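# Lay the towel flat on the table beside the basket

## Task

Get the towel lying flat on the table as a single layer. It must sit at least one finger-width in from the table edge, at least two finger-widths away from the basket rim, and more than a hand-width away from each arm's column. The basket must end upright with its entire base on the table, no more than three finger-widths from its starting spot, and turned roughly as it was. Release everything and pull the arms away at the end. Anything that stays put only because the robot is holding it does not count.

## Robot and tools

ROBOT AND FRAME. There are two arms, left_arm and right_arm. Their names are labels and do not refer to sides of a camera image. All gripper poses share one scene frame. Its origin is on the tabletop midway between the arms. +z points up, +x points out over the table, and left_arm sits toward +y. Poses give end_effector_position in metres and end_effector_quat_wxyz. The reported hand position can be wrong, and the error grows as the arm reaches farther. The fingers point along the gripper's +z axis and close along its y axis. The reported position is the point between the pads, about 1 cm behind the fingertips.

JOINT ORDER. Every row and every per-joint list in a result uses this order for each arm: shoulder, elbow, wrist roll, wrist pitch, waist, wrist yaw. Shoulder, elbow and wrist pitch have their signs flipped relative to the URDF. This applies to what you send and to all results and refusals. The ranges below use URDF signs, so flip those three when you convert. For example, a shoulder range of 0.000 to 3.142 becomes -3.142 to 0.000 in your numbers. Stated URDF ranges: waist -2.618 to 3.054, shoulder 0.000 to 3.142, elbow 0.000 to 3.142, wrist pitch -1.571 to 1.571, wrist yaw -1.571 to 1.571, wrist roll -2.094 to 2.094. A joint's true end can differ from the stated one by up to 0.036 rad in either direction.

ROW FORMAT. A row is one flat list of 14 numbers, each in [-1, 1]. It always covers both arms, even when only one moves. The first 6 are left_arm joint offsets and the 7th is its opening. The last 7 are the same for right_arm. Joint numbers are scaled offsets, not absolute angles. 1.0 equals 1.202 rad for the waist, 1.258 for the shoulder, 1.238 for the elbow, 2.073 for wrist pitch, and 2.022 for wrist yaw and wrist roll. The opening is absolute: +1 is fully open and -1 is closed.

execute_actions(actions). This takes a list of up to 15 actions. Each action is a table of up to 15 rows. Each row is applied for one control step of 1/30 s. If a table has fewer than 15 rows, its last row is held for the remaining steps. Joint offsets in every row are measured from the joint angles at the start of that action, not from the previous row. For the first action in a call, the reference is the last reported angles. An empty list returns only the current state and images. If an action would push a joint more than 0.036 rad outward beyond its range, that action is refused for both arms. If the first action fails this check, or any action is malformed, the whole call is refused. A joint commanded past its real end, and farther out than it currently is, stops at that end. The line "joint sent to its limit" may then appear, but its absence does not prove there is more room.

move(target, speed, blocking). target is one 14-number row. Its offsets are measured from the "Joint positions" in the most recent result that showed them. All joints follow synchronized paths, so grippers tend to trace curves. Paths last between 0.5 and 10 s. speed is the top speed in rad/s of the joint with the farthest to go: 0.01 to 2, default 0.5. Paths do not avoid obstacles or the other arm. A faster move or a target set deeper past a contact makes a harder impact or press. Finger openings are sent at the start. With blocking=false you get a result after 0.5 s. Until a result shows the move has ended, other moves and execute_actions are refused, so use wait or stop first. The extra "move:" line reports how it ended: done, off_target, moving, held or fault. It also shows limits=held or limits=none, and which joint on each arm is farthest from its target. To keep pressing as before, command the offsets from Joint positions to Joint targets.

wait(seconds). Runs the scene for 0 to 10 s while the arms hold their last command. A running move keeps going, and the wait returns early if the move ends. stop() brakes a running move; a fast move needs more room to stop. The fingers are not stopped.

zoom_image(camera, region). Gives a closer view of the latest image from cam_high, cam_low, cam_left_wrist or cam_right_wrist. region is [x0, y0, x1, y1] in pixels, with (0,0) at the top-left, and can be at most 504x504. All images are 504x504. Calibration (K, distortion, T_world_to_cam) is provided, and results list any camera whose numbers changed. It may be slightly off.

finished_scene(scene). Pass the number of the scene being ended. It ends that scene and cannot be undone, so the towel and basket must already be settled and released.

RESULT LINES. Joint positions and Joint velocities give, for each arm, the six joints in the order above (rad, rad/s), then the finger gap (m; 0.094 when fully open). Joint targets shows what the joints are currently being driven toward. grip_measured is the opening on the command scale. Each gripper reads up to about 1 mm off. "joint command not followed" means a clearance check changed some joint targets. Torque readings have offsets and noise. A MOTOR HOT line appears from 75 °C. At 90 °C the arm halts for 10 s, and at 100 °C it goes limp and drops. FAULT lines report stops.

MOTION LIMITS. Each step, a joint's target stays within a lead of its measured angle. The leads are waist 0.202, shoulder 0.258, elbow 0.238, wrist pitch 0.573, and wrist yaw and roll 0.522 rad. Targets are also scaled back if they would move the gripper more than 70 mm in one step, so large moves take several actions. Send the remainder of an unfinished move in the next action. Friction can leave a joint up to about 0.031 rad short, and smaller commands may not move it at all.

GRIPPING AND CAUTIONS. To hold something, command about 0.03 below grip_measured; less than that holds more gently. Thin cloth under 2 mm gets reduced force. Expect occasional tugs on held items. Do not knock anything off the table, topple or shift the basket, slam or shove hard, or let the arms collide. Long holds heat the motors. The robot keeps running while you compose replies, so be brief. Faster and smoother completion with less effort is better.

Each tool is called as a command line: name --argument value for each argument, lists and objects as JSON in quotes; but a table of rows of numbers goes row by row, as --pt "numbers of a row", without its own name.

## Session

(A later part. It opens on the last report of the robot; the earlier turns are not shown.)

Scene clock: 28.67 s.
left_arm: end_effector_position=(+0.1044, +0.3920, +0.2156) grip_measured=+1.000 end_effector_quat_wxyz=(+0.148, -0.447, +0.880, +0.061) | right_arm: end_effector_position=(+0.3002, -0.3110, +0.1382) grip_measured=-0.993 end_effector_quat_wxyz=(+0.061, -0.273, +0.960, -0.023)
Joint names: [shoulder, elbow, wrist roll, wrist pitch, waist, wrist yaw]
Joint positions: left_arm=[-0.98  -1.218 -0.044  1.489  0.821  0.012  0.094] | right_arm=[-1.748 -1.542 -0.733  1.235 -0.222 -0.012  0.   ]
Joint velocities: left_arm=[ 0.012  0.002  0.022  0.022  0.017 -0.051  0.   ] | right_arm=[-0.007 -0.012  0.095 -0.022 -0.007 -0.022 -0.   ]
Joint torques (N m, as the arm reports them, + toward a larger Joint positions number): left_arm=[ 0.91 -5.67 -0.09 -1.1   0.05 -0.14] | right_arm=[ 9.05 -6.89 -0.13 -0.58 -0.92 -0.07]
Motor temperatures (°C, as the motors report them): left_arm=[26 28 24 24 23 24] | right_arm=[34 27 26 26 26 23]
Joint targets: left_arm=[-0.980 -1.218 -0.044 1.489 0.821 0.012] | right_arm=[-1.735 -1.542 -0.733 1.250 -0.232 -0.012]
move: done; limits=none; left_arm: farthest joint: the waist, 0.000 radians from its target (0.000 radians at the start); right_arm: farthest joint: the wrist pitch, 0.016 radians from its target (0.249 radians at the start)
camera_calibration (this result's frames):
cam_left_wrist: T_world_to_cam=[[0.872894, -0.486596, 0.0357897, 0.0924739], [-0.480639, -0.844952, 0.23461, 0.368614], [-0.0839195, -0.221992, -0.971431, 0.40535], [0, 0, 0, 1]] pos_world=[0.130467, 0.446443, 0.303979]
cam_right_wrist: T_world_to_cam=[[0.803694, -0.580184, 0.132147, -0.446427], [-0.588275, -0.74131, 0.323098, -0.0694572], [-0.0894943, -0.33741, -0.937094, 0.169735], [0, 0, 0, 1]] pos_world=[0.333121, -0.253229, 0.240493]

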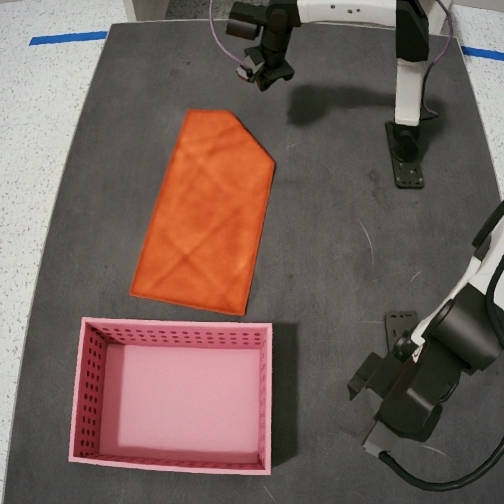

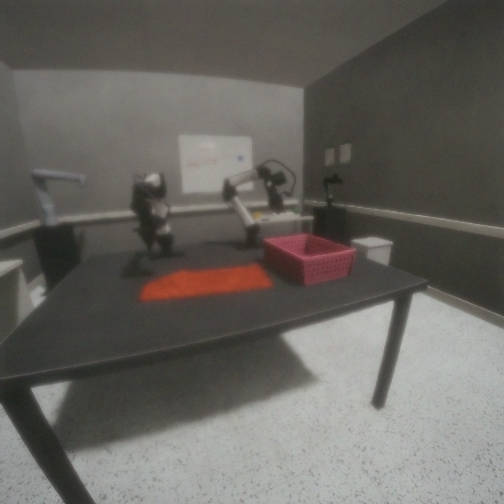

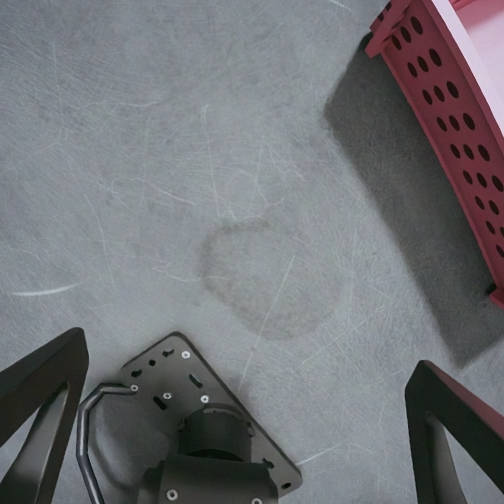

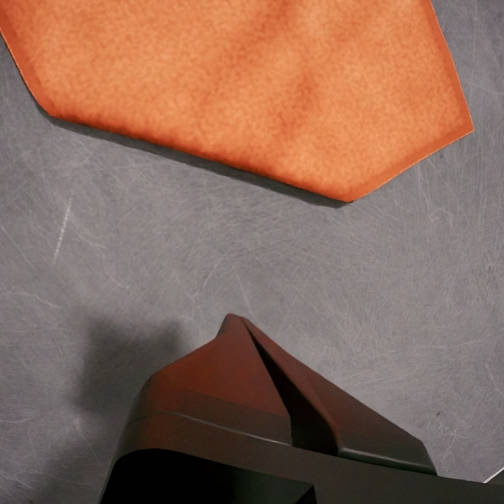

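move --target '[0,0,0,0,0,0,1,-0.24,0,0.775,-0.12,0.085,0,0]' --speed 1

move --target '[0,0,0,0,0,0,1,-0.09,0,0,0,0,0,0]' --speed 0.15

execute_actions --actions '[[[0,0,0,0,0,0,1,-0.025,0,0,0,0,0,-0.5]],[[0,0,0,0,0,0,1,-0.025,0,0,0,0,0,-1]],[[0,0,0,0,0,0,1,0,0,0,0,0,0,-1]]]'

Scene clock: 31.37 s.
left_arm: end_effector_position=(+0.1044, +0.3920, +0.2156) grip_measured=+1.000 end_effector_quat_wxyz=(+0.148, -0.447, +0.880, +0.061) | right_arm: end_effector_position=(+0.3544, -0.2835, +0.0411) grip_measured=-0.002 end_effector_quat_wxyz=(+0.033, +0.441, +0.897, +0.019)
Joint names: [shoulder, elbow, wrist roll, wrist pitch, waist, wrist yaw]
Joint positions: left_arm=[-0.98  -1.218 -0.044  1.489  0.821  0.012  0.094] | right_arm=[-2.035 -1.542  0.826  1.003 -0.13  -0.012  0.047]
Joint velocities: left_arm=[ 0.017  0.002  0.022  0.022 -0.032 -0.125  0.   ] | right_arm=[-0.022  0.002  0.051 -0.007 -0.002 -0.022 -0.001]
Joint torques (N m, as the arm reports them, + toward a larger Joint positions number): left_arm=[ 0.9  -5.67 -0.09 -1.1   0.05 -0.14] | right_arm=[ 9.23 -6.65 -0.08 -0.79  0.65  0.02]
Motor temperatures (°C, as the motors report them): left_arm=[26 28 24 24 23 24] | right_arm=[34 27 26 26 26 23]
Joint targets: left_arm=[-0.980 -1.218 -0.044 1.489 0.821 0.012] | right_arm=[-2.050 -1.542 0.833 0.986 -0.120 -0.012]
move: done; limits=none; left_arm: farthest joint: the waist, 0.000 radians from its target (0.000 radians at the start); right_arm: farthest joint: the wrist pitch, 0.016 radians from its target (0.249 radians at the start)
camera_calibration (this result's frames):
cam_left_wrist: T_world_to_cam=[[0.872894, -0.486596, 0.0357897, 0.0924739], [-0.480639, -0.844952, 0.23461, 0.368614], [-0.0839195, -0.221992, -0.971431, 0.40535], [0, 0, 0, 1]] pos_world=[0.130467, 0.446443, 0.303979]
cam_right_wrist: T_world_to_cam=[[-0.494322, -0.869003, -0.0218838, -0.0767356], [-0.824211, 0.460545, 0.329506, 0.438265], [-0.276263, 0.180919, -0.9439, 0.306249], [0, 0, 0, 1]] pos_world=[0.407896, -0.323931, 0.142978]

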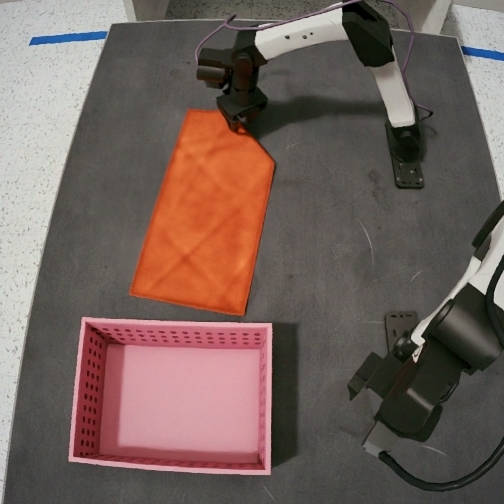

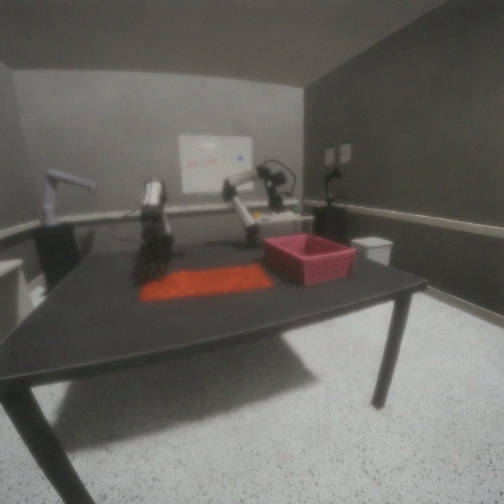

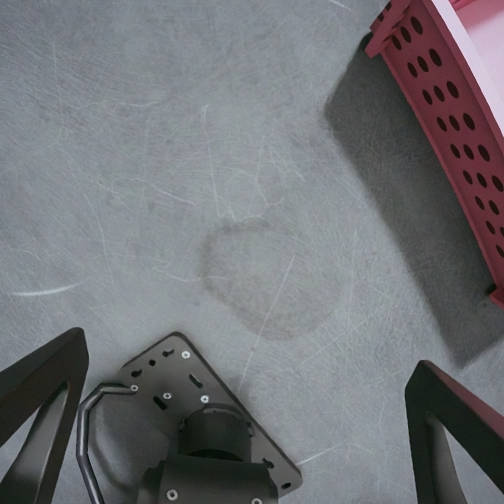

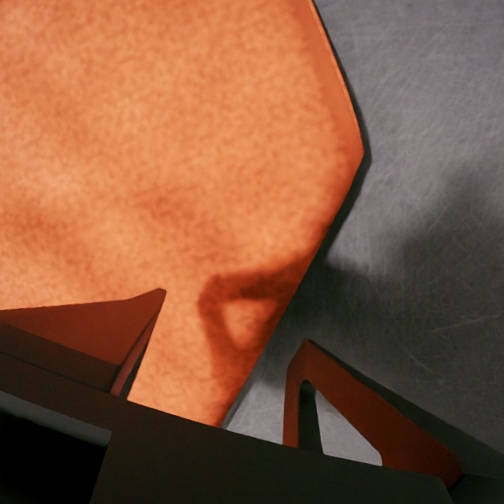

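Scene clock: 32.37 s.
left_arm: end_effector_position=(+0.1044, +0.3920, +0.2156) grip_measured=+1.000 end_effector_quat_wxyz=(+0.148, -0.447, +0.880, +0.061) | right_arm: end_effector_position=(+0.3475, -0.2829, +0.0107) grip_measured=-0.002 end_effector_quat_wxyz=(-0.005, +0.441, +0.897, +0.005)
Joint names: [shoulder, elbow, wrist roll, wrist pitch, waist, wrist yaw]
Joint positions: left_arm=[-0.98  -1.218 -0.044  1.489  0.821  0.012  0.094] | right_arm=[-2.116 -1.542  0.826  1.002 -0.13  -0.012  0.047]
Joint velocities: left_arm=[-0.002 -0.007 -0.081 -0.007  0.007 -0.037  0.   ] | right_arm=[ 0.017 -0.007 -0.022  0.037 -0.017 -0.022 -0.   ]
Joint torques (N m, as the arm reports them, + toward a larger Joint positions number): left_arm=[ 0.92 -5.68 -0.09 -1.1   0.05 -0.14] | right_arm=[ 8.3  -6.4  -0.14 -0.41 -0.1   0.02]
Motor temperatures (°C, as the motors report them): left_arm=[26 28 24 24 23 24] | right_arm=[34 27 26 26 26 23]
Joint targets: left_arm=[-0.980 -1.218 -0.044 1.489 0.821 0.012] | right_arm=[-2.149 -1.542 0.826 1.002 -0.130 -0.012]
move: off_target (right_arm); limits=none; left_arm: farthest joint: the waist, 0.000 radians from its target (0.000 radians at the start); right_arm: farthest joint: the shoulder, 0.032 radians from its target (0.113 radians at the start)
camera_calibration (this result's frames):
cam_left_wrist: T_world_to_cam=[[0.872894, -0.486596, 0.0357897, 0.0924739], [-0.480639, -0.844952, 0.23461, 0.368614], [-0.0839195, -0.221992, -0.971431, 0.40535], [0, 0, 0, 1]] pos_world=[0.130467, 0.446443, 0.303979]
cam_right_wrist: T_world_to_cam=[[-0.494742, -0.868966, 0.0113326, -0.0804582], [-0.795343, 0.458003, 0.397067, 0.430886], [-0.350228, 0.187432, -0.91772, 0.302837], [0, 0, 0, 1]] pos_world=[0.408959, -0.324024, 0.107741]

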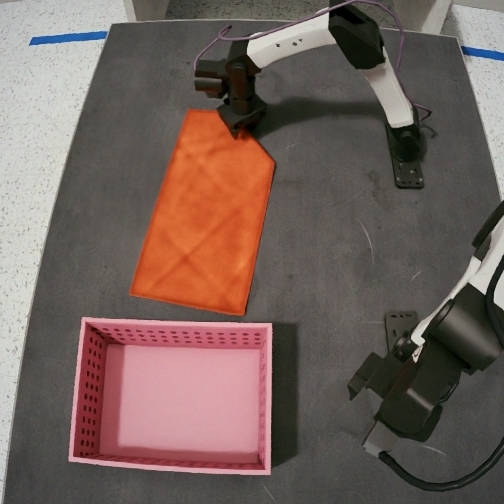

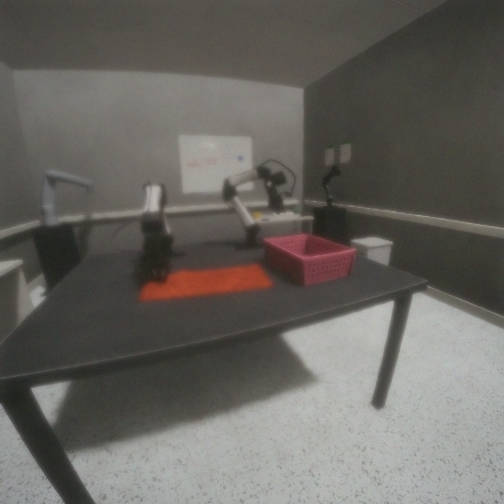

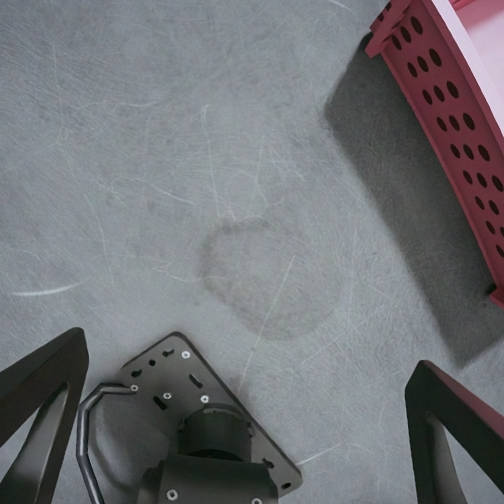

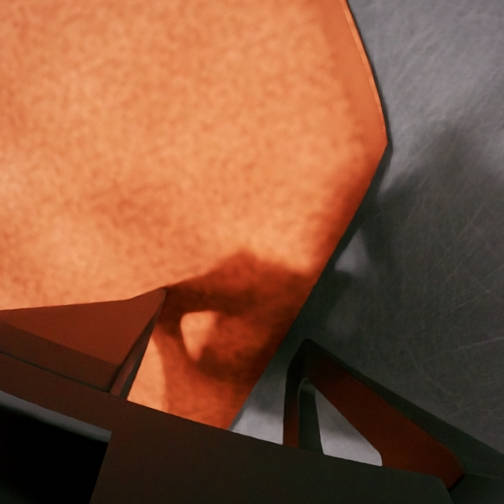

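Scene clock: 33.87 s.
left_arm: end_effector_position=(+0.1044, +0.3920, +0.2156) grip_measured=+1.000 end_effector_quat_wxyz=(+0.148, -0.447, +0.880, +0.061) | right_arm: end_effector_position=(+0.3481, -0.2828, +0.0131) grip_measured=-0.944 end_effector_quat_wxyz=(-0.002, +0.441, +0.897, +0.006)
Joint names: [shoulder, elbow, wrist roll, wrist pitch, waist, wrist yaw]
Joint positions: left_arm=[-0.98  -1.218 -0.044  1.489  0.821  0.012  0.094] | right_arm=[-2.11  -1.542  0.826  1.002 -0.13  -0.013  0.003]
Joint velocities: left_arm=[ 0.017  0.017 -0.022  0.066  0.012 -0.022  0.   ] | right_arm=[-0.017 -0.012  0.037 -0.022 -0.002  0.007 -0.001]
Joint torques (N m, as the arm reports them, + toward a larger Joint positions number): left_arm=[ 0.9  -5.68 -0.09 -1.1   0.05 -0.14] | right_arm=[10.16 -6.43 -0.13 -0.46 -0.17  0.01]
Motor temperatures (°C, as the motors report them): left_arm=[26 28 24 24 23 24] | right_arm=[34 27 26 26 26 23]
Joint targets: left_arm=[-0.980 -1.218 -0.044 1.489 0.821 0.012] | right_arm=[-2.116 -1.542 0.826 1.001 -0.130 -0.014]
camera_calibration (this result's frames):
cam_left_wrist: T_world_to_cam=[[0.872894, -0.486596, 0.0357897, 0.0924739], [-0.480639, -0.844952, 0.23461, 0.368614], [-0.0839195, -0.221992, -0.971431, 0.40535], [0, 0, 0, 1]] pos_world=[0.130467, 0.446443, 0.303979]
cam_right_wrist: T_world_to_cam=[[-0.494803, -0.868968, 0.00809608, -0.0800677], [-0.797769, 0.457916, 0.392273, 0.431224], [-0.34458, 0.187639, -0.919813, 0.303372], [0, 0, 0, 1]] pos_world=[0.408935, -0.323965, 0.110536]

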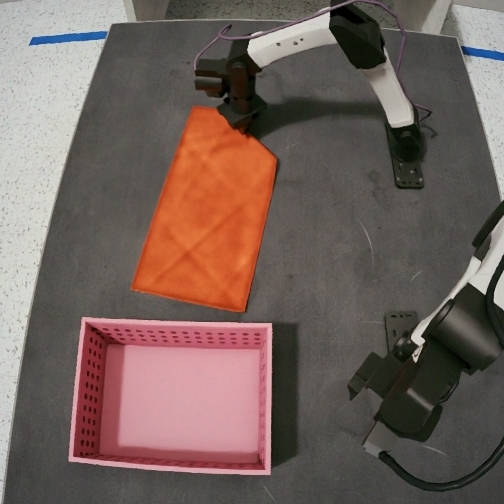

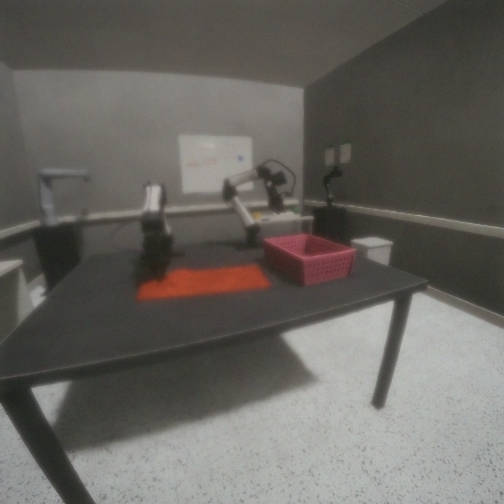

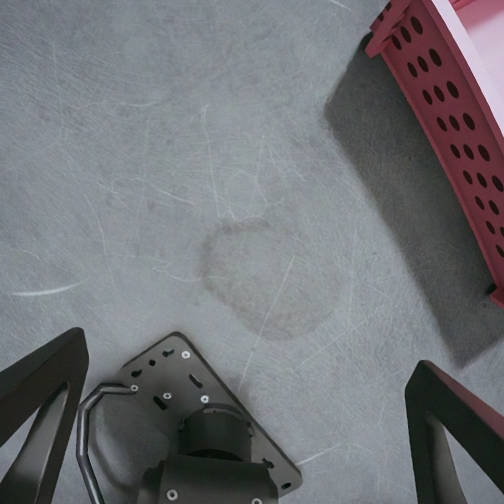

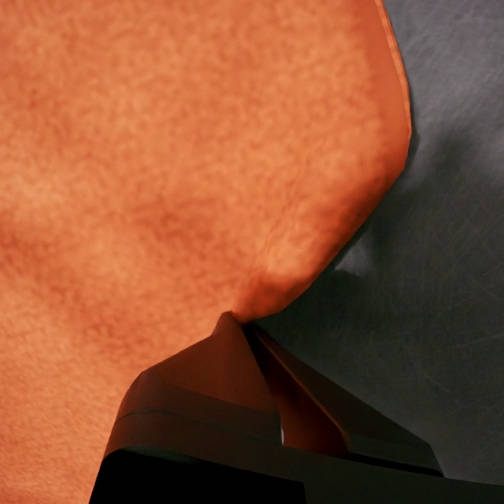

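move --target '[0,0,0,0,0,0,1,0.13,-0.29,0,0.26,-0.05,0.15,-1]' --speed 0.4

zoom_image --camera "cam_low" --region '[90,200,290,320]'

Scene clock: 36.00 s.
left_arm: end_effector_position=(+0.1044, +0.3920, +0.2156) grip_measured=+1.000 end_effector_quat_wxyz=(+0.148, -0.447, +0.880, +0.061) | right_arm: end_effector_position=(+0.3059, -0.3467, +0.1578) grip_measured=-0.944 end_effector_quat_wxyz=(+0.030, +0.457, +0.879, -0.137)
Joint names: [shoulder, elbow, wrist roll, wrist pitch, waist, wrist yaw]
Joint positions: left_arm=[-0.98  -1.218 -0.044  1.489  0.821  0.012  0.094] | right_arm=[-1.961 -1.877  0.826  1.523 -0.18   0.278  0.003]
Joint velocities: left_arm=[-0.002  0.002 -0.037  0.022 -0.017 -0.051  0.   ] | right_arm=[-0.002 -0.007 -0.022 -0.007 -0.022 -0.051  0.001]
Joint torques (N m, as the arm reports them, + toward a larger Joint positions number): left_arm=[ 0.9  -5.68 -0.09 -1.1   0.04 -0.14] | right_arm=[10.71 -8.29 -0.12 -0.17 -0.97  0.32]
Motor temperatures (°C, as the motors report them): left_arm=[26 28 24 24 23 24] | right_arm=[35 27 26 26 26 23]
Joint targets: left_arm=[-0.980 -1.218 -0.044 1.489 0.821 0.012] | right_arm=[-1.946 -1.901 0.826 1.541 -0.190 0.291]
move: off_target (right_arm); limits=none; left_arm: farthest joint: the waist, 0.000 radians from its target (0.000 radians at the start); right_arm: farthest joint: the elbow, 0.024 radians from its target (0.359 radians at the start)
camera_calibration (this result's frames):
cam_left_wrist: T_world_to_cam=[[0.872894, -0.486596, 0.0357897, 0.0924739], [-0.480639, -0.844952, 0.23461, 0.368614], [-0.0839195, -0.221992, -0.971431, 0.40535], [0, 0, 0, 1]] pos_world=[0.130467, 0.446443, 0.303979]
cam_right_wrist: T_world_to_cam=[[-0.522009, -0.804271, 0.283999, -0.17045], [-0.750135, 0.591371, 0.295935, 0.416982], [-0.405961, -0.0585568, -0.912013, 0.366097], [0, 0, 0, 1]] pos_world=[0.372437, -0.362242, 0.258893]

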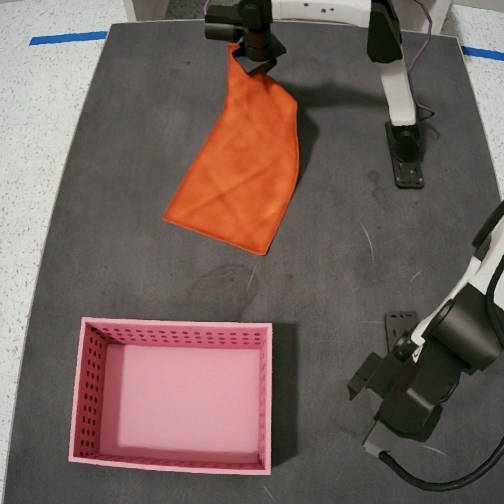

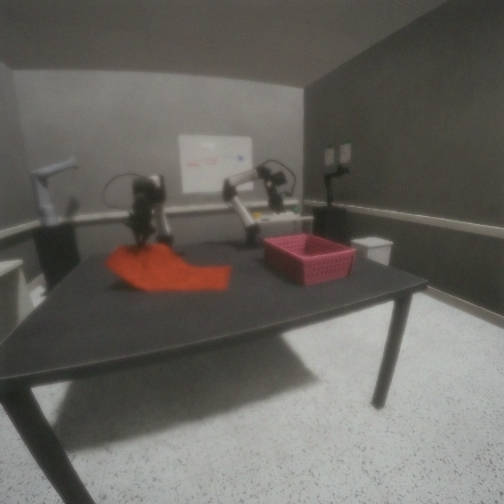

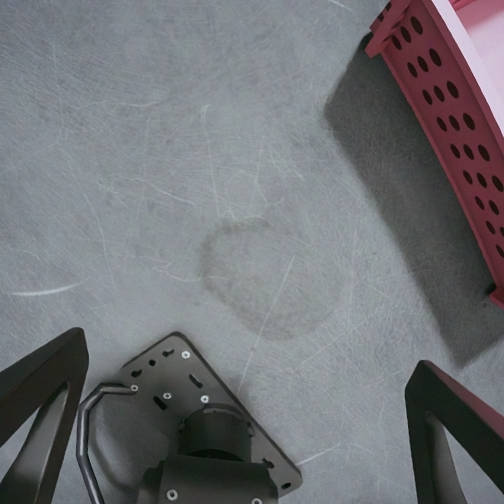

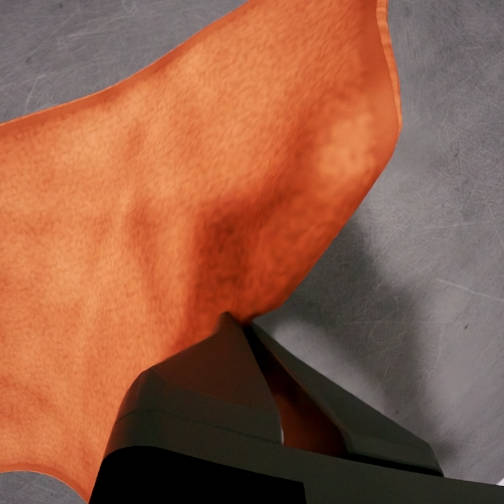

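Region (90, 200, 290, 320) of cam_low's 504x504 image, scaled by 2.520, with more detail than that image has; it fills the top 302 rows of this view, and the rest is white.

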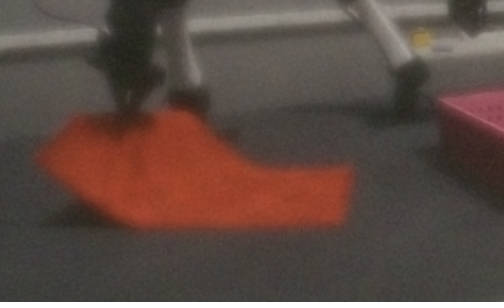

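move --target '[0,0,0,0,0,0,1,-0.22,0,0,0,0,0.05,-1]' --speed 0.25

Scene clock: 37.70 s.
left_arm: end_effector_position=(+0.1044, +0.3920, +0.2156) grip_measured=+1.000 end_effector_quat_wxyz=(+0.148, -0.447, +0.880, +0.061) | right_arm: end_effector_position=(+0.3050, -0.3612, +0.0710) grip_measured=-0.944 end_effector_quat_wxyz=(-0.079, +0.426, +0.874, -0.220)
Joint names: [shoulder, elbow, wrist roll, wrist pitch, waist, wrist yaw]
Joint positions: left_arm=[-0.98  -1.218 -0.044  1.489  0.821  0.012  0.094] | right_arm=[-2.228 -1.877  0.826  1.523 -0.18   0.367  0.003]
Joint velocities: left_arm=[ 0.002  0.002 -0.022  0.066  0.007  0.066  0.   ] | right_arm=[ 0.002  0.007  0.022  0.081 -0.002  0.081  0.   ]
Joint torques (N m, as the arm reports them, + toward a larger Joint positions number): left_arm=[ 0.9  -5.67 -0.09 -1.1   0.05 -0.14] | right_arm=[10.44 -5.99 -0.11  0.25 -0.14  0.32]
Motor temperatures (°C, as the motors report them): left_arm=[26 28 24 24 23 24] | right_arm=[35 27 26 26 26 23]
Joint targets: left_arm=[-0.980 -1.218 -0.044 1.489 0.821 0.012] | right_arm=[-2.238 -1.877 0.826 1.523 -0.180 0.379]
move: done; limits=none; left_arm: farthest joint: the waist, 0.000 radians from its target (0.000 radians at the start); right_arm: farthest joint: the wrist yaw, 0.012 radians from its target (0.101 radians at the start)
camera_calibration (this result's frames):
cam_left_wrist: T_world_to_cam=[[0.872894, -0.486596, 0.0357897, 0.0924739], [-0.480639, -0.844952, 0.23461, 0.368614], [-0.0839195, -0.221992, -0.971431, 0.40535], [0, 0, 0, 1]] pos_world=[0.130467, 0.446443, 0.303979]
cam_right_wrist: T_world_to_cam=[[-0.407424, -0.792596, 0.45365, -0.20073], [-0.654042, 0.59993, 0.460774, 0.412609], [-0.637366, -0.108976, -0.762816, 0.327506], [0, 0, 0, 1]] pos_world=[0.396822, -0.370945, 0.150768]

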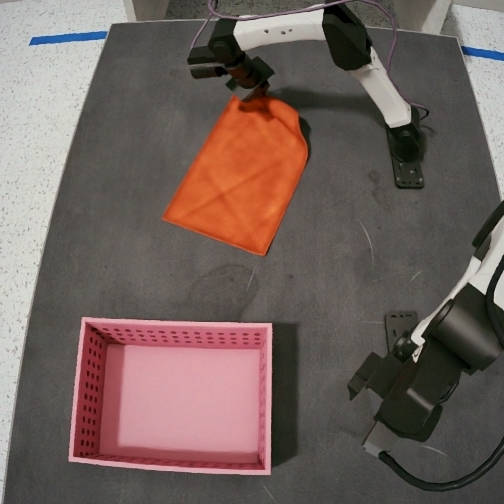

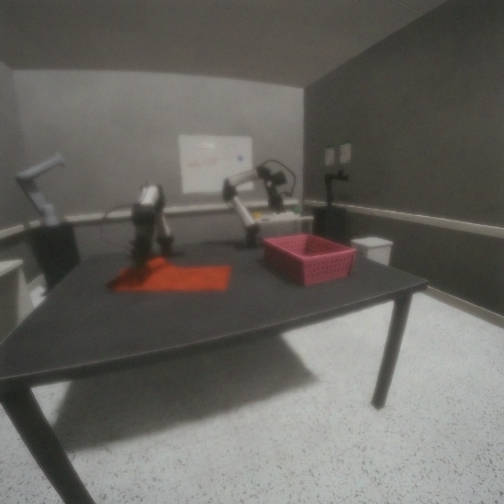

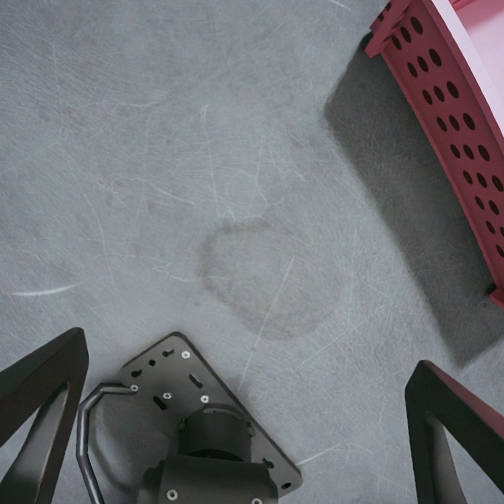

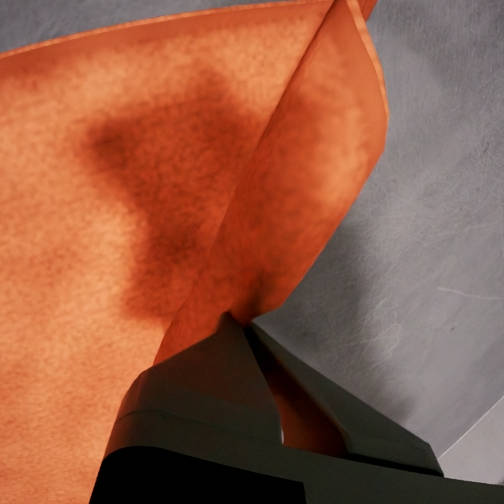

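move --target '[0,0,0,0,0,0,1,-0.08,0,0,0,0,0,-1]' --speed 0.2

move --target '[0,0,0,0,0,0,1,0,0,0,0,0,0,0]'

move --target '[0,0,0,0,0,0,1,0.6,0.15,-0.4,0,-0.2,-0.18,0]'

Scene clock: 38.70 s.
left_arm: end_effector_position=(+0.1044, +0.3920, +0.2156) grip_measured=+1.000 end_effector_quat_wxyz=(+0.148, -0.447, +0.880, +0.061) | right_arm: end_effector_position=(+0.3000, -0.3606, +0.0412) grip_measured=-0.944 end_effector_quat_wxyz=(-0.119, +0.416, +0.871, -0.233)
Joint names: [shoulder, elbow, wrist roll, wrist pitch, waist, wrist yaw]
Joint positions: left_arm=[-0.98  -1.218 -0.044  1.489  0.821  0.012  0.094] | right_arm=[-2.316 -1.877  0.826  1.523 -0.18   0.368  0.003]
Joint velocities: left_arm=[ 0.002 -0.012 -0.037  0.095  0.012  0.051  0.   ] | right_arm=[ 0.012  0.017 -0.022  0.081 -0.012 -0.007  0.001]
Joint torques (N m, as the arm reports them, + toward a larger Joint positions number): left_arm=[ 0.92 -5.67 -0.09 -1.1   0.05 -0.14] | right_arm=[10.78 -5.85 -0.11  0.46 -0.15  0.22]
Motor temperatures (°C, as the motors report them): left_arm=[26 28 24 24 23 24] | right_arm=[35 27 26 26 26 23]
Joint targets: left_arm=[-0.980 -1.218 -0.044 1.489 0.821 0.012] | right_arm=[-2.329 -1.877 0.826 1.523 -0.180 0.367]
move: done; limits=none; left_arm: farthest joint: the waist, 0.000 radians from its target (0.000 radians at the start); right_arm: farthest joint: the shoulder, 0.013 radians from its target (0.101 radians at the start)
camera_calibration (this result's frames):
cam_left_wrist: T_world_to_cam=[[0.872894, -0.486596, 0.0357897, 0.0924739], [-0.480639, -0.844952, 0.23461, 0.368614], [-0.0839195, -0.221992, -0.971431, 0.40535], [0, 0, 0, 1]] pos_world=[0.130467, 0.446443, 0.303979]
cam_right_wrist: T_world_to_cam=[[-0.366787, -0.798098, 0.478024, -0.203934], [-0.611327, 0.594092, 0.522814, 0.405212], [-0.701247, -0.100468, -0.705804, 0.321558], [0, 0, 0, 1]] pos_world=[0.398408, -0.371186, 0.112592]

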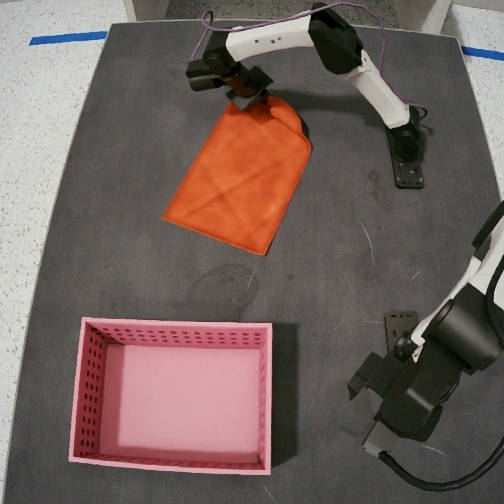

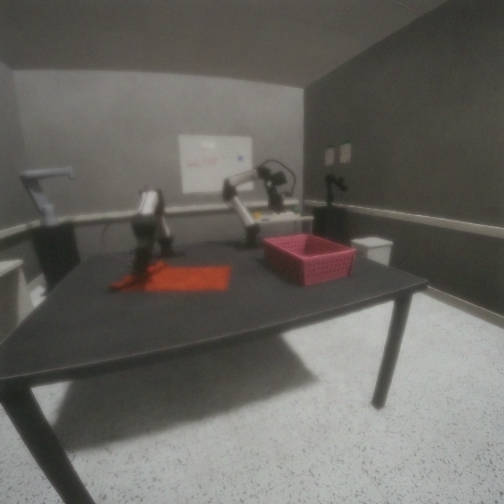

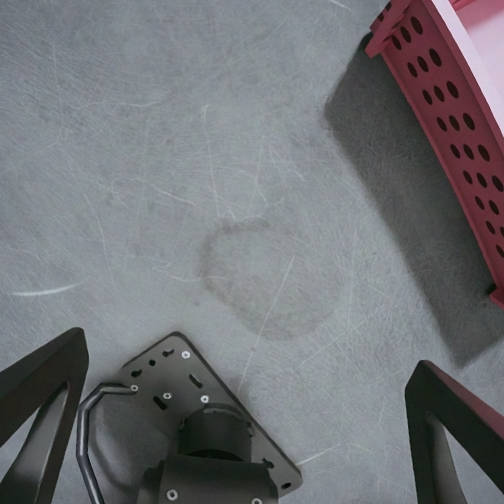

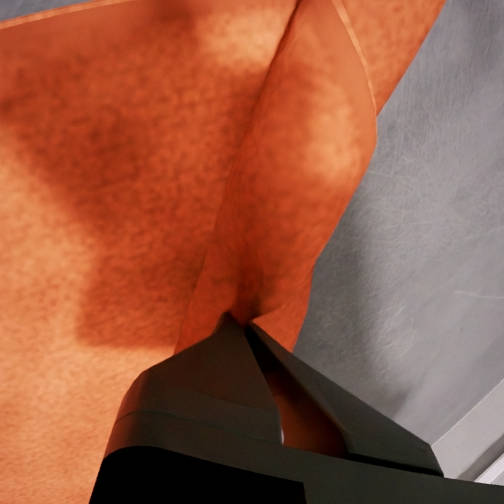

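Scene clock: 39.20 s.
left_arm: end_effector_position=(+0.1044, +0.3920, +0.2156) grip_measured=+1.000 end_effector_quat_wxyz=(+0.148, -0.447, +0.880, +0.061) | right_arm: end_effector_position=(+0.3000, -0.3606, +0.0412) grip_measured=-0.002 end_effector_quat_wxyz=(-0.119, +0.416, +0.871, -0.233)
Joint names: [shoulder, elbow, wrist roll, wrist pitch, waist, wrist yaw]
Joint positions: left_arm=[-0.98  -1.218 -0.044  1.489  0.821  0.012  0.094] | right_arm=[-2.316 -1.877  0.826  1.523 -0.18   0.368  0.047]
Joint velocities: left_arm=[-0.002  0.017  0.007 -0.139 -0.002  0.022  0.   ] | right_arm=[ 0.007  0.017 -0.051  0.022  0.007 -0.007 -0.   ]
Joint torques (N m, as the arm reports them, + toward a larger Joint positions number): left_arm=[ 0.91 -5.67 -0.09 -1.1   0.05 -0.14] | right_arm=[11.66 -5.87 -0.11  0.46 -0.16  0.22]
Motor temperatures (°C, as the motors report them): left_arm=[26 28 24 24 23 24] | right_arm=[35 27 26 26 26 23]
Joint targets: left_arm=[-0.980 -1.218 -0.044 1.489 0.821 0.012] | right_arm=[-2.316 -1.877 0.826 1.523 -0.180 0.368]
move: done; limits=none; left_arm: farthest joint: the waist, 0.000 radians from its target (0.000 radians at the start); right_arm: farthest joint: the waist, 0.000 radians from its target (0.000 radians at the start)
camera_calibration (this result's frames):
cam_left_wrist: T_world_to_cam=[[0.872894, -0.486596, 0.0357897, 0.0924739], [-0.480639, -0.844952, 0.23461, 0.368614], [-0.0839195, -0.221992, -0.971431, 0.40535], [0, 0, 0, 1]] pos_world=[0.130467, 0.446443, 0.303979]
cam_right_wrist: T_world_to_cam=[[-0.366787, -0.798098, 0.478024, -0.203934], [-0.611327, 0.594092, 0.522814, 0.405212], [-0.701247, -0.100468, -0.705804, 0.321558], [0, 0, 0, 1]] pos_world=[0.398408, -0.371186, 0.112592]

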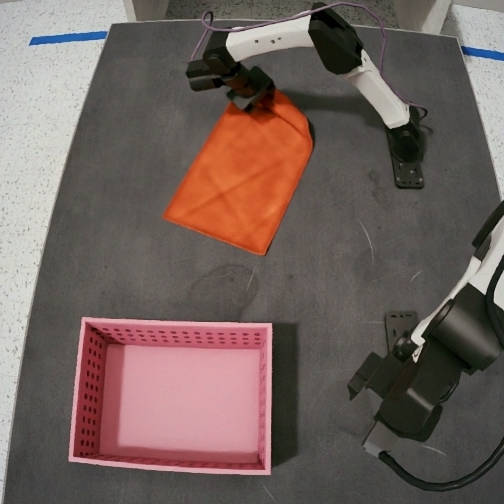

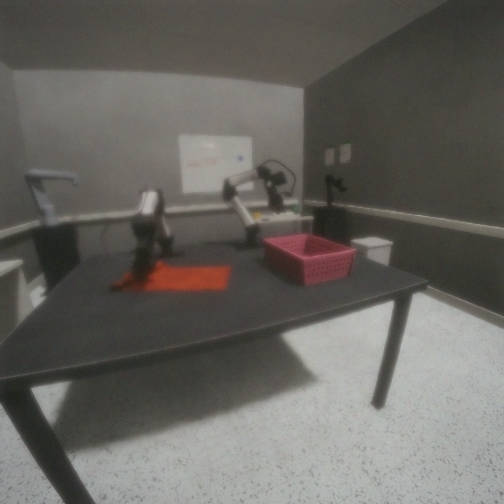

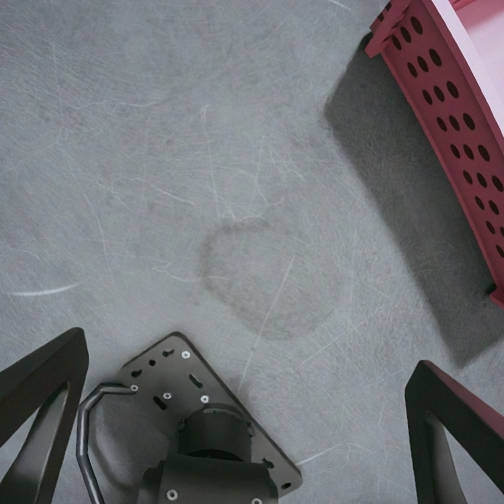

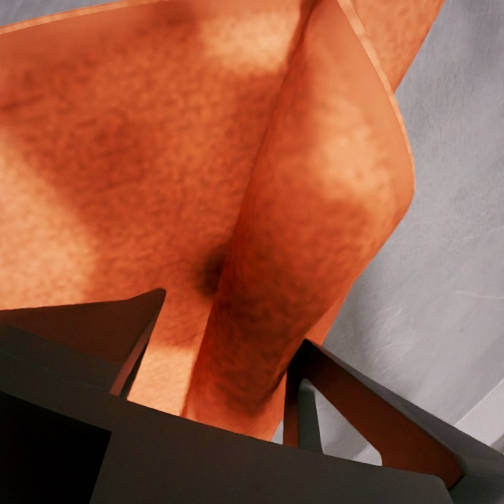

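Scene clock: 41.60 s.
left_arm: end_effector_position=(+0.1044, +0.3920, +0.2156) grip_measured=+1.000 end_effector_quat_wxyz=(+0.148, -0.447, +0.880, +0.061) | right_arm: end_effector_position=(+0.2354, -0.3611, +0.2323) grip_measured=-0.002 end_effector_quat_wxyz=(+0.096, +0.195, +0.976, -0.024)
Joint names: [shoulder, elbow, wrist roll, wrist pitch, waist, wrist yaw]
Joint positions: left_arm=[-0.98  -1.218 -0.044  1.489  0.821  0.012  0.094] | right_arm=[-1.57  -1.72   0.025  1.523 -0.41   0.015  0.047]
Joint velocities: left_arm=[-0.002 -0.002 -0.037  0.066 -0.002 -0.051  0.   ] | right_arm=[-0.012  0.012  0.095  0.037 -0.002 -0.007 -0.001]
Joint torques (N m, as the arm reports them, + toward a larger Joint positions number): left_arm=[ 0.91 -5.67 -0.09 -1.1   0.04 -0.14] | right_arm=[ 6.72 -4.2  -0.21 -0.91 -0.96 -0.15]
Motor temperatures (°C, as the motors report them): left_arm=[26 29 24 24 23 24] | right_arm=[36 27 26 26 26 23]
Joint targets: left_arm=[-0.980 -1.218 -0.044 1.489 0.821 0.012] | right_arm=[-1.561 -1.692 0.018 1.523 -0.420 0.004]
move: off_target (right_arm); limits=none; left_arm: farthest joint: the waist, 0.000 radians from its target (0.000 radians at the start); right_arm: farthest joint: the elbow, 0.029 radians from its target (0.186 radians at the start)
camera_calibration (this result's frames):
cam_left_wrist: T_world_to_cam=[[0.872894, -0.486596, 0.0357897, 0.0924739], [-0.480639, -0.844952, 0.23461, 0.368614], [-0.0839195, -0.221992, -0.971431, 0.40535], [0, 0, 0, 1]] pos_world=[0.130467, 0.446443, 0.303979]
cam_right_wrist: T_world_to_cam=[[-0.009244, -0.994495, 0.104379, -0.387706], [-0.975868, 0.0317456, 0.21604, 0.220111], [-0.218164, -0.0998628, -0.970789, 0.359143], [0, 0, 0, 1]] pos_world=[0.289568, -0.356694, 0.341568]

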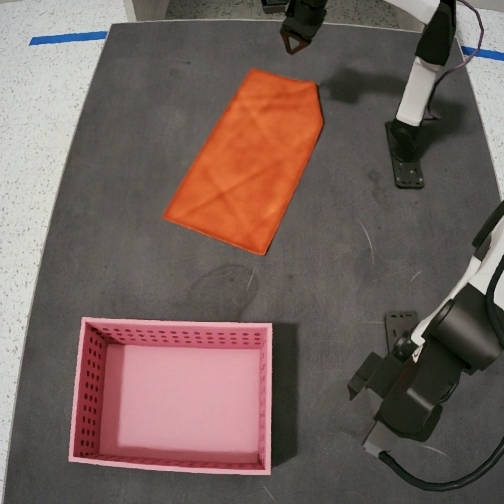

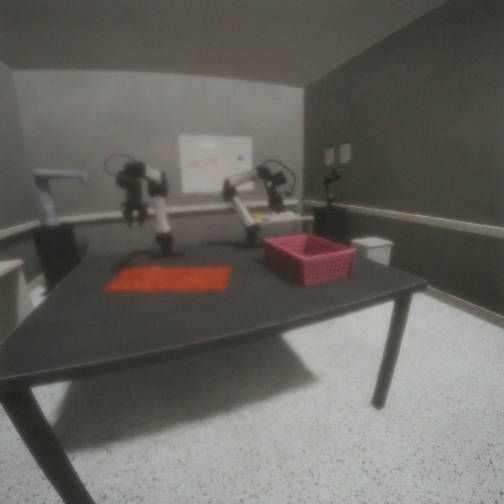

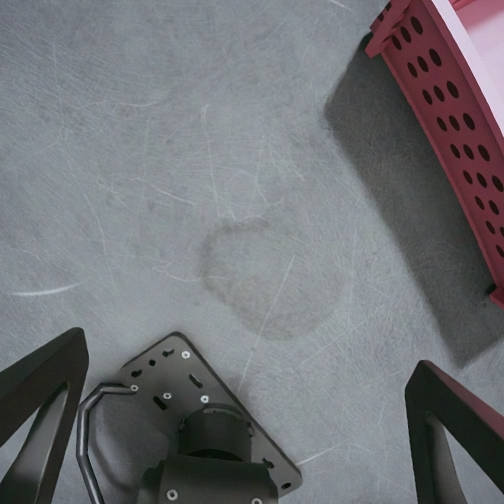

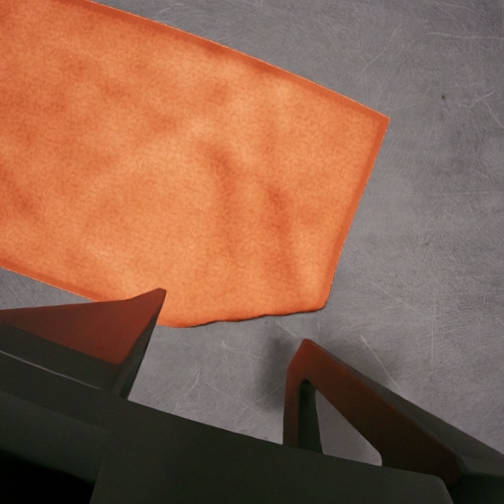

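Progress; it may still be unrolling.

wait --seconds 3

Scene clock: 44.63 s.
left_arm: end_effector_position=(+0.1044, +0.3920, +0.2156) grip_measured=+1.000 end_effector_quat_wxyz=(+0.148, -0.447, +0.880, +0.061) | right_arm: end_effector_position=(+0.2354, -0.3611, +0.2323) grip_measured=-0.002 end_effector_quat_wxyz=(+0.096, +0.195, +0.976, -0.024)
Joint names: [shoulder, elbow, wrist roll, wrist pitch, waist, wrist yaw]
Joint positions: left_arm=[-0.98  -1.218 -0.044  1.489  0.821  0.012  0.094] | right_arm=[-1.57  -1.72   0.024  1.523 -0.41   0.015  0.047]
Joint velocities: left_arm=[-0.002  0.027  0.007  0.037  0.017 -0.066  0.   ] | right_arm=[ 0.007  0.012 -0.007  0.081  0.017 -0.007 -0.   ]
Joint torques (N m, as the arm reports them, + toward a larger Joint positions number): left_arm=[ 0.91 -5.67 -0.09 -1.1   0.05 -0.14] | right_arm=[ 6.73 -4.24 -0.2  -0.91 -0.95 -0.12]
Motor temperatures (°C, as the motors report them): left_arm=[26 29 24 24 23 24] | right_arm=[36 27 26 26 26 23]
Joint targets: left_arm=[-0.980 -1.218 -0.044 1.489 0.821 0.012] | right_arm=[-1.561 -1.692 0.017 1.523 -0.420 0.004]
wait: 3.00 s; at rest by 0.13 s
camera_calibration (this result's frames):
cam_left_wrist: T_world_to_cam=[[0.872894, -0.486596, 0.0357897, 0.0924739], [-0.480639, -0.844952, 0.23461, 0.368614], [-0.0839195, -0.221992, -0.971431, 0.40535], [0, 0, 0, 1]] pos_world=[0.130467, 0.446443, 0.303979]
cam_right_wrist: T_world_to_cam=[[-0.00843289, -0.994524, 0.104166, -0.387797], [-0.975909, 0.0308965, 0.215978, 0.21985], [-0.218014, -0.0998353, -0.970826, 0.359137], [0, 0, 0, 1]] pos_world=[0.28958, -0.356611, 0.341572]

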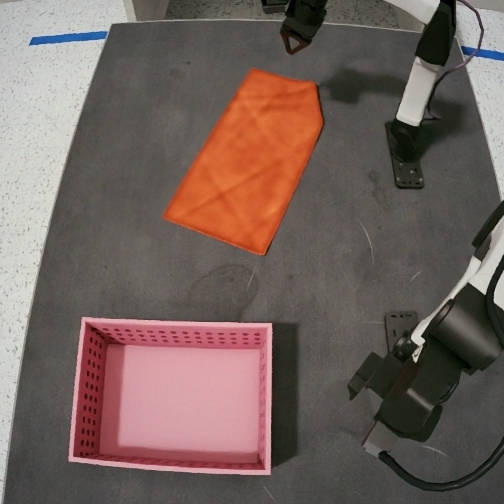

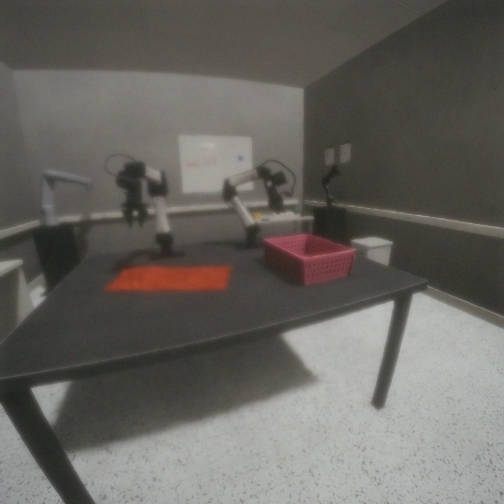

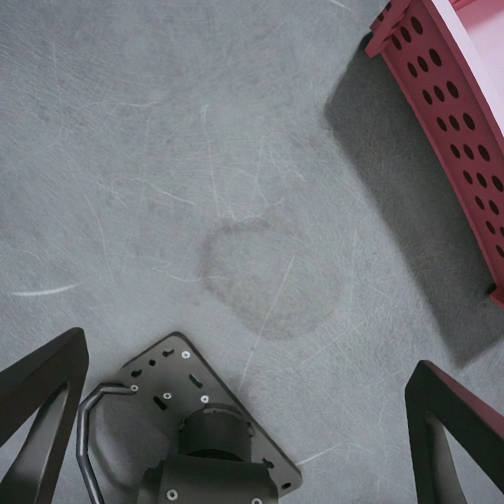

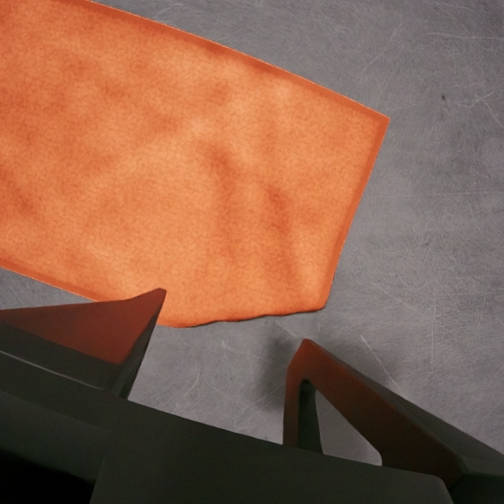

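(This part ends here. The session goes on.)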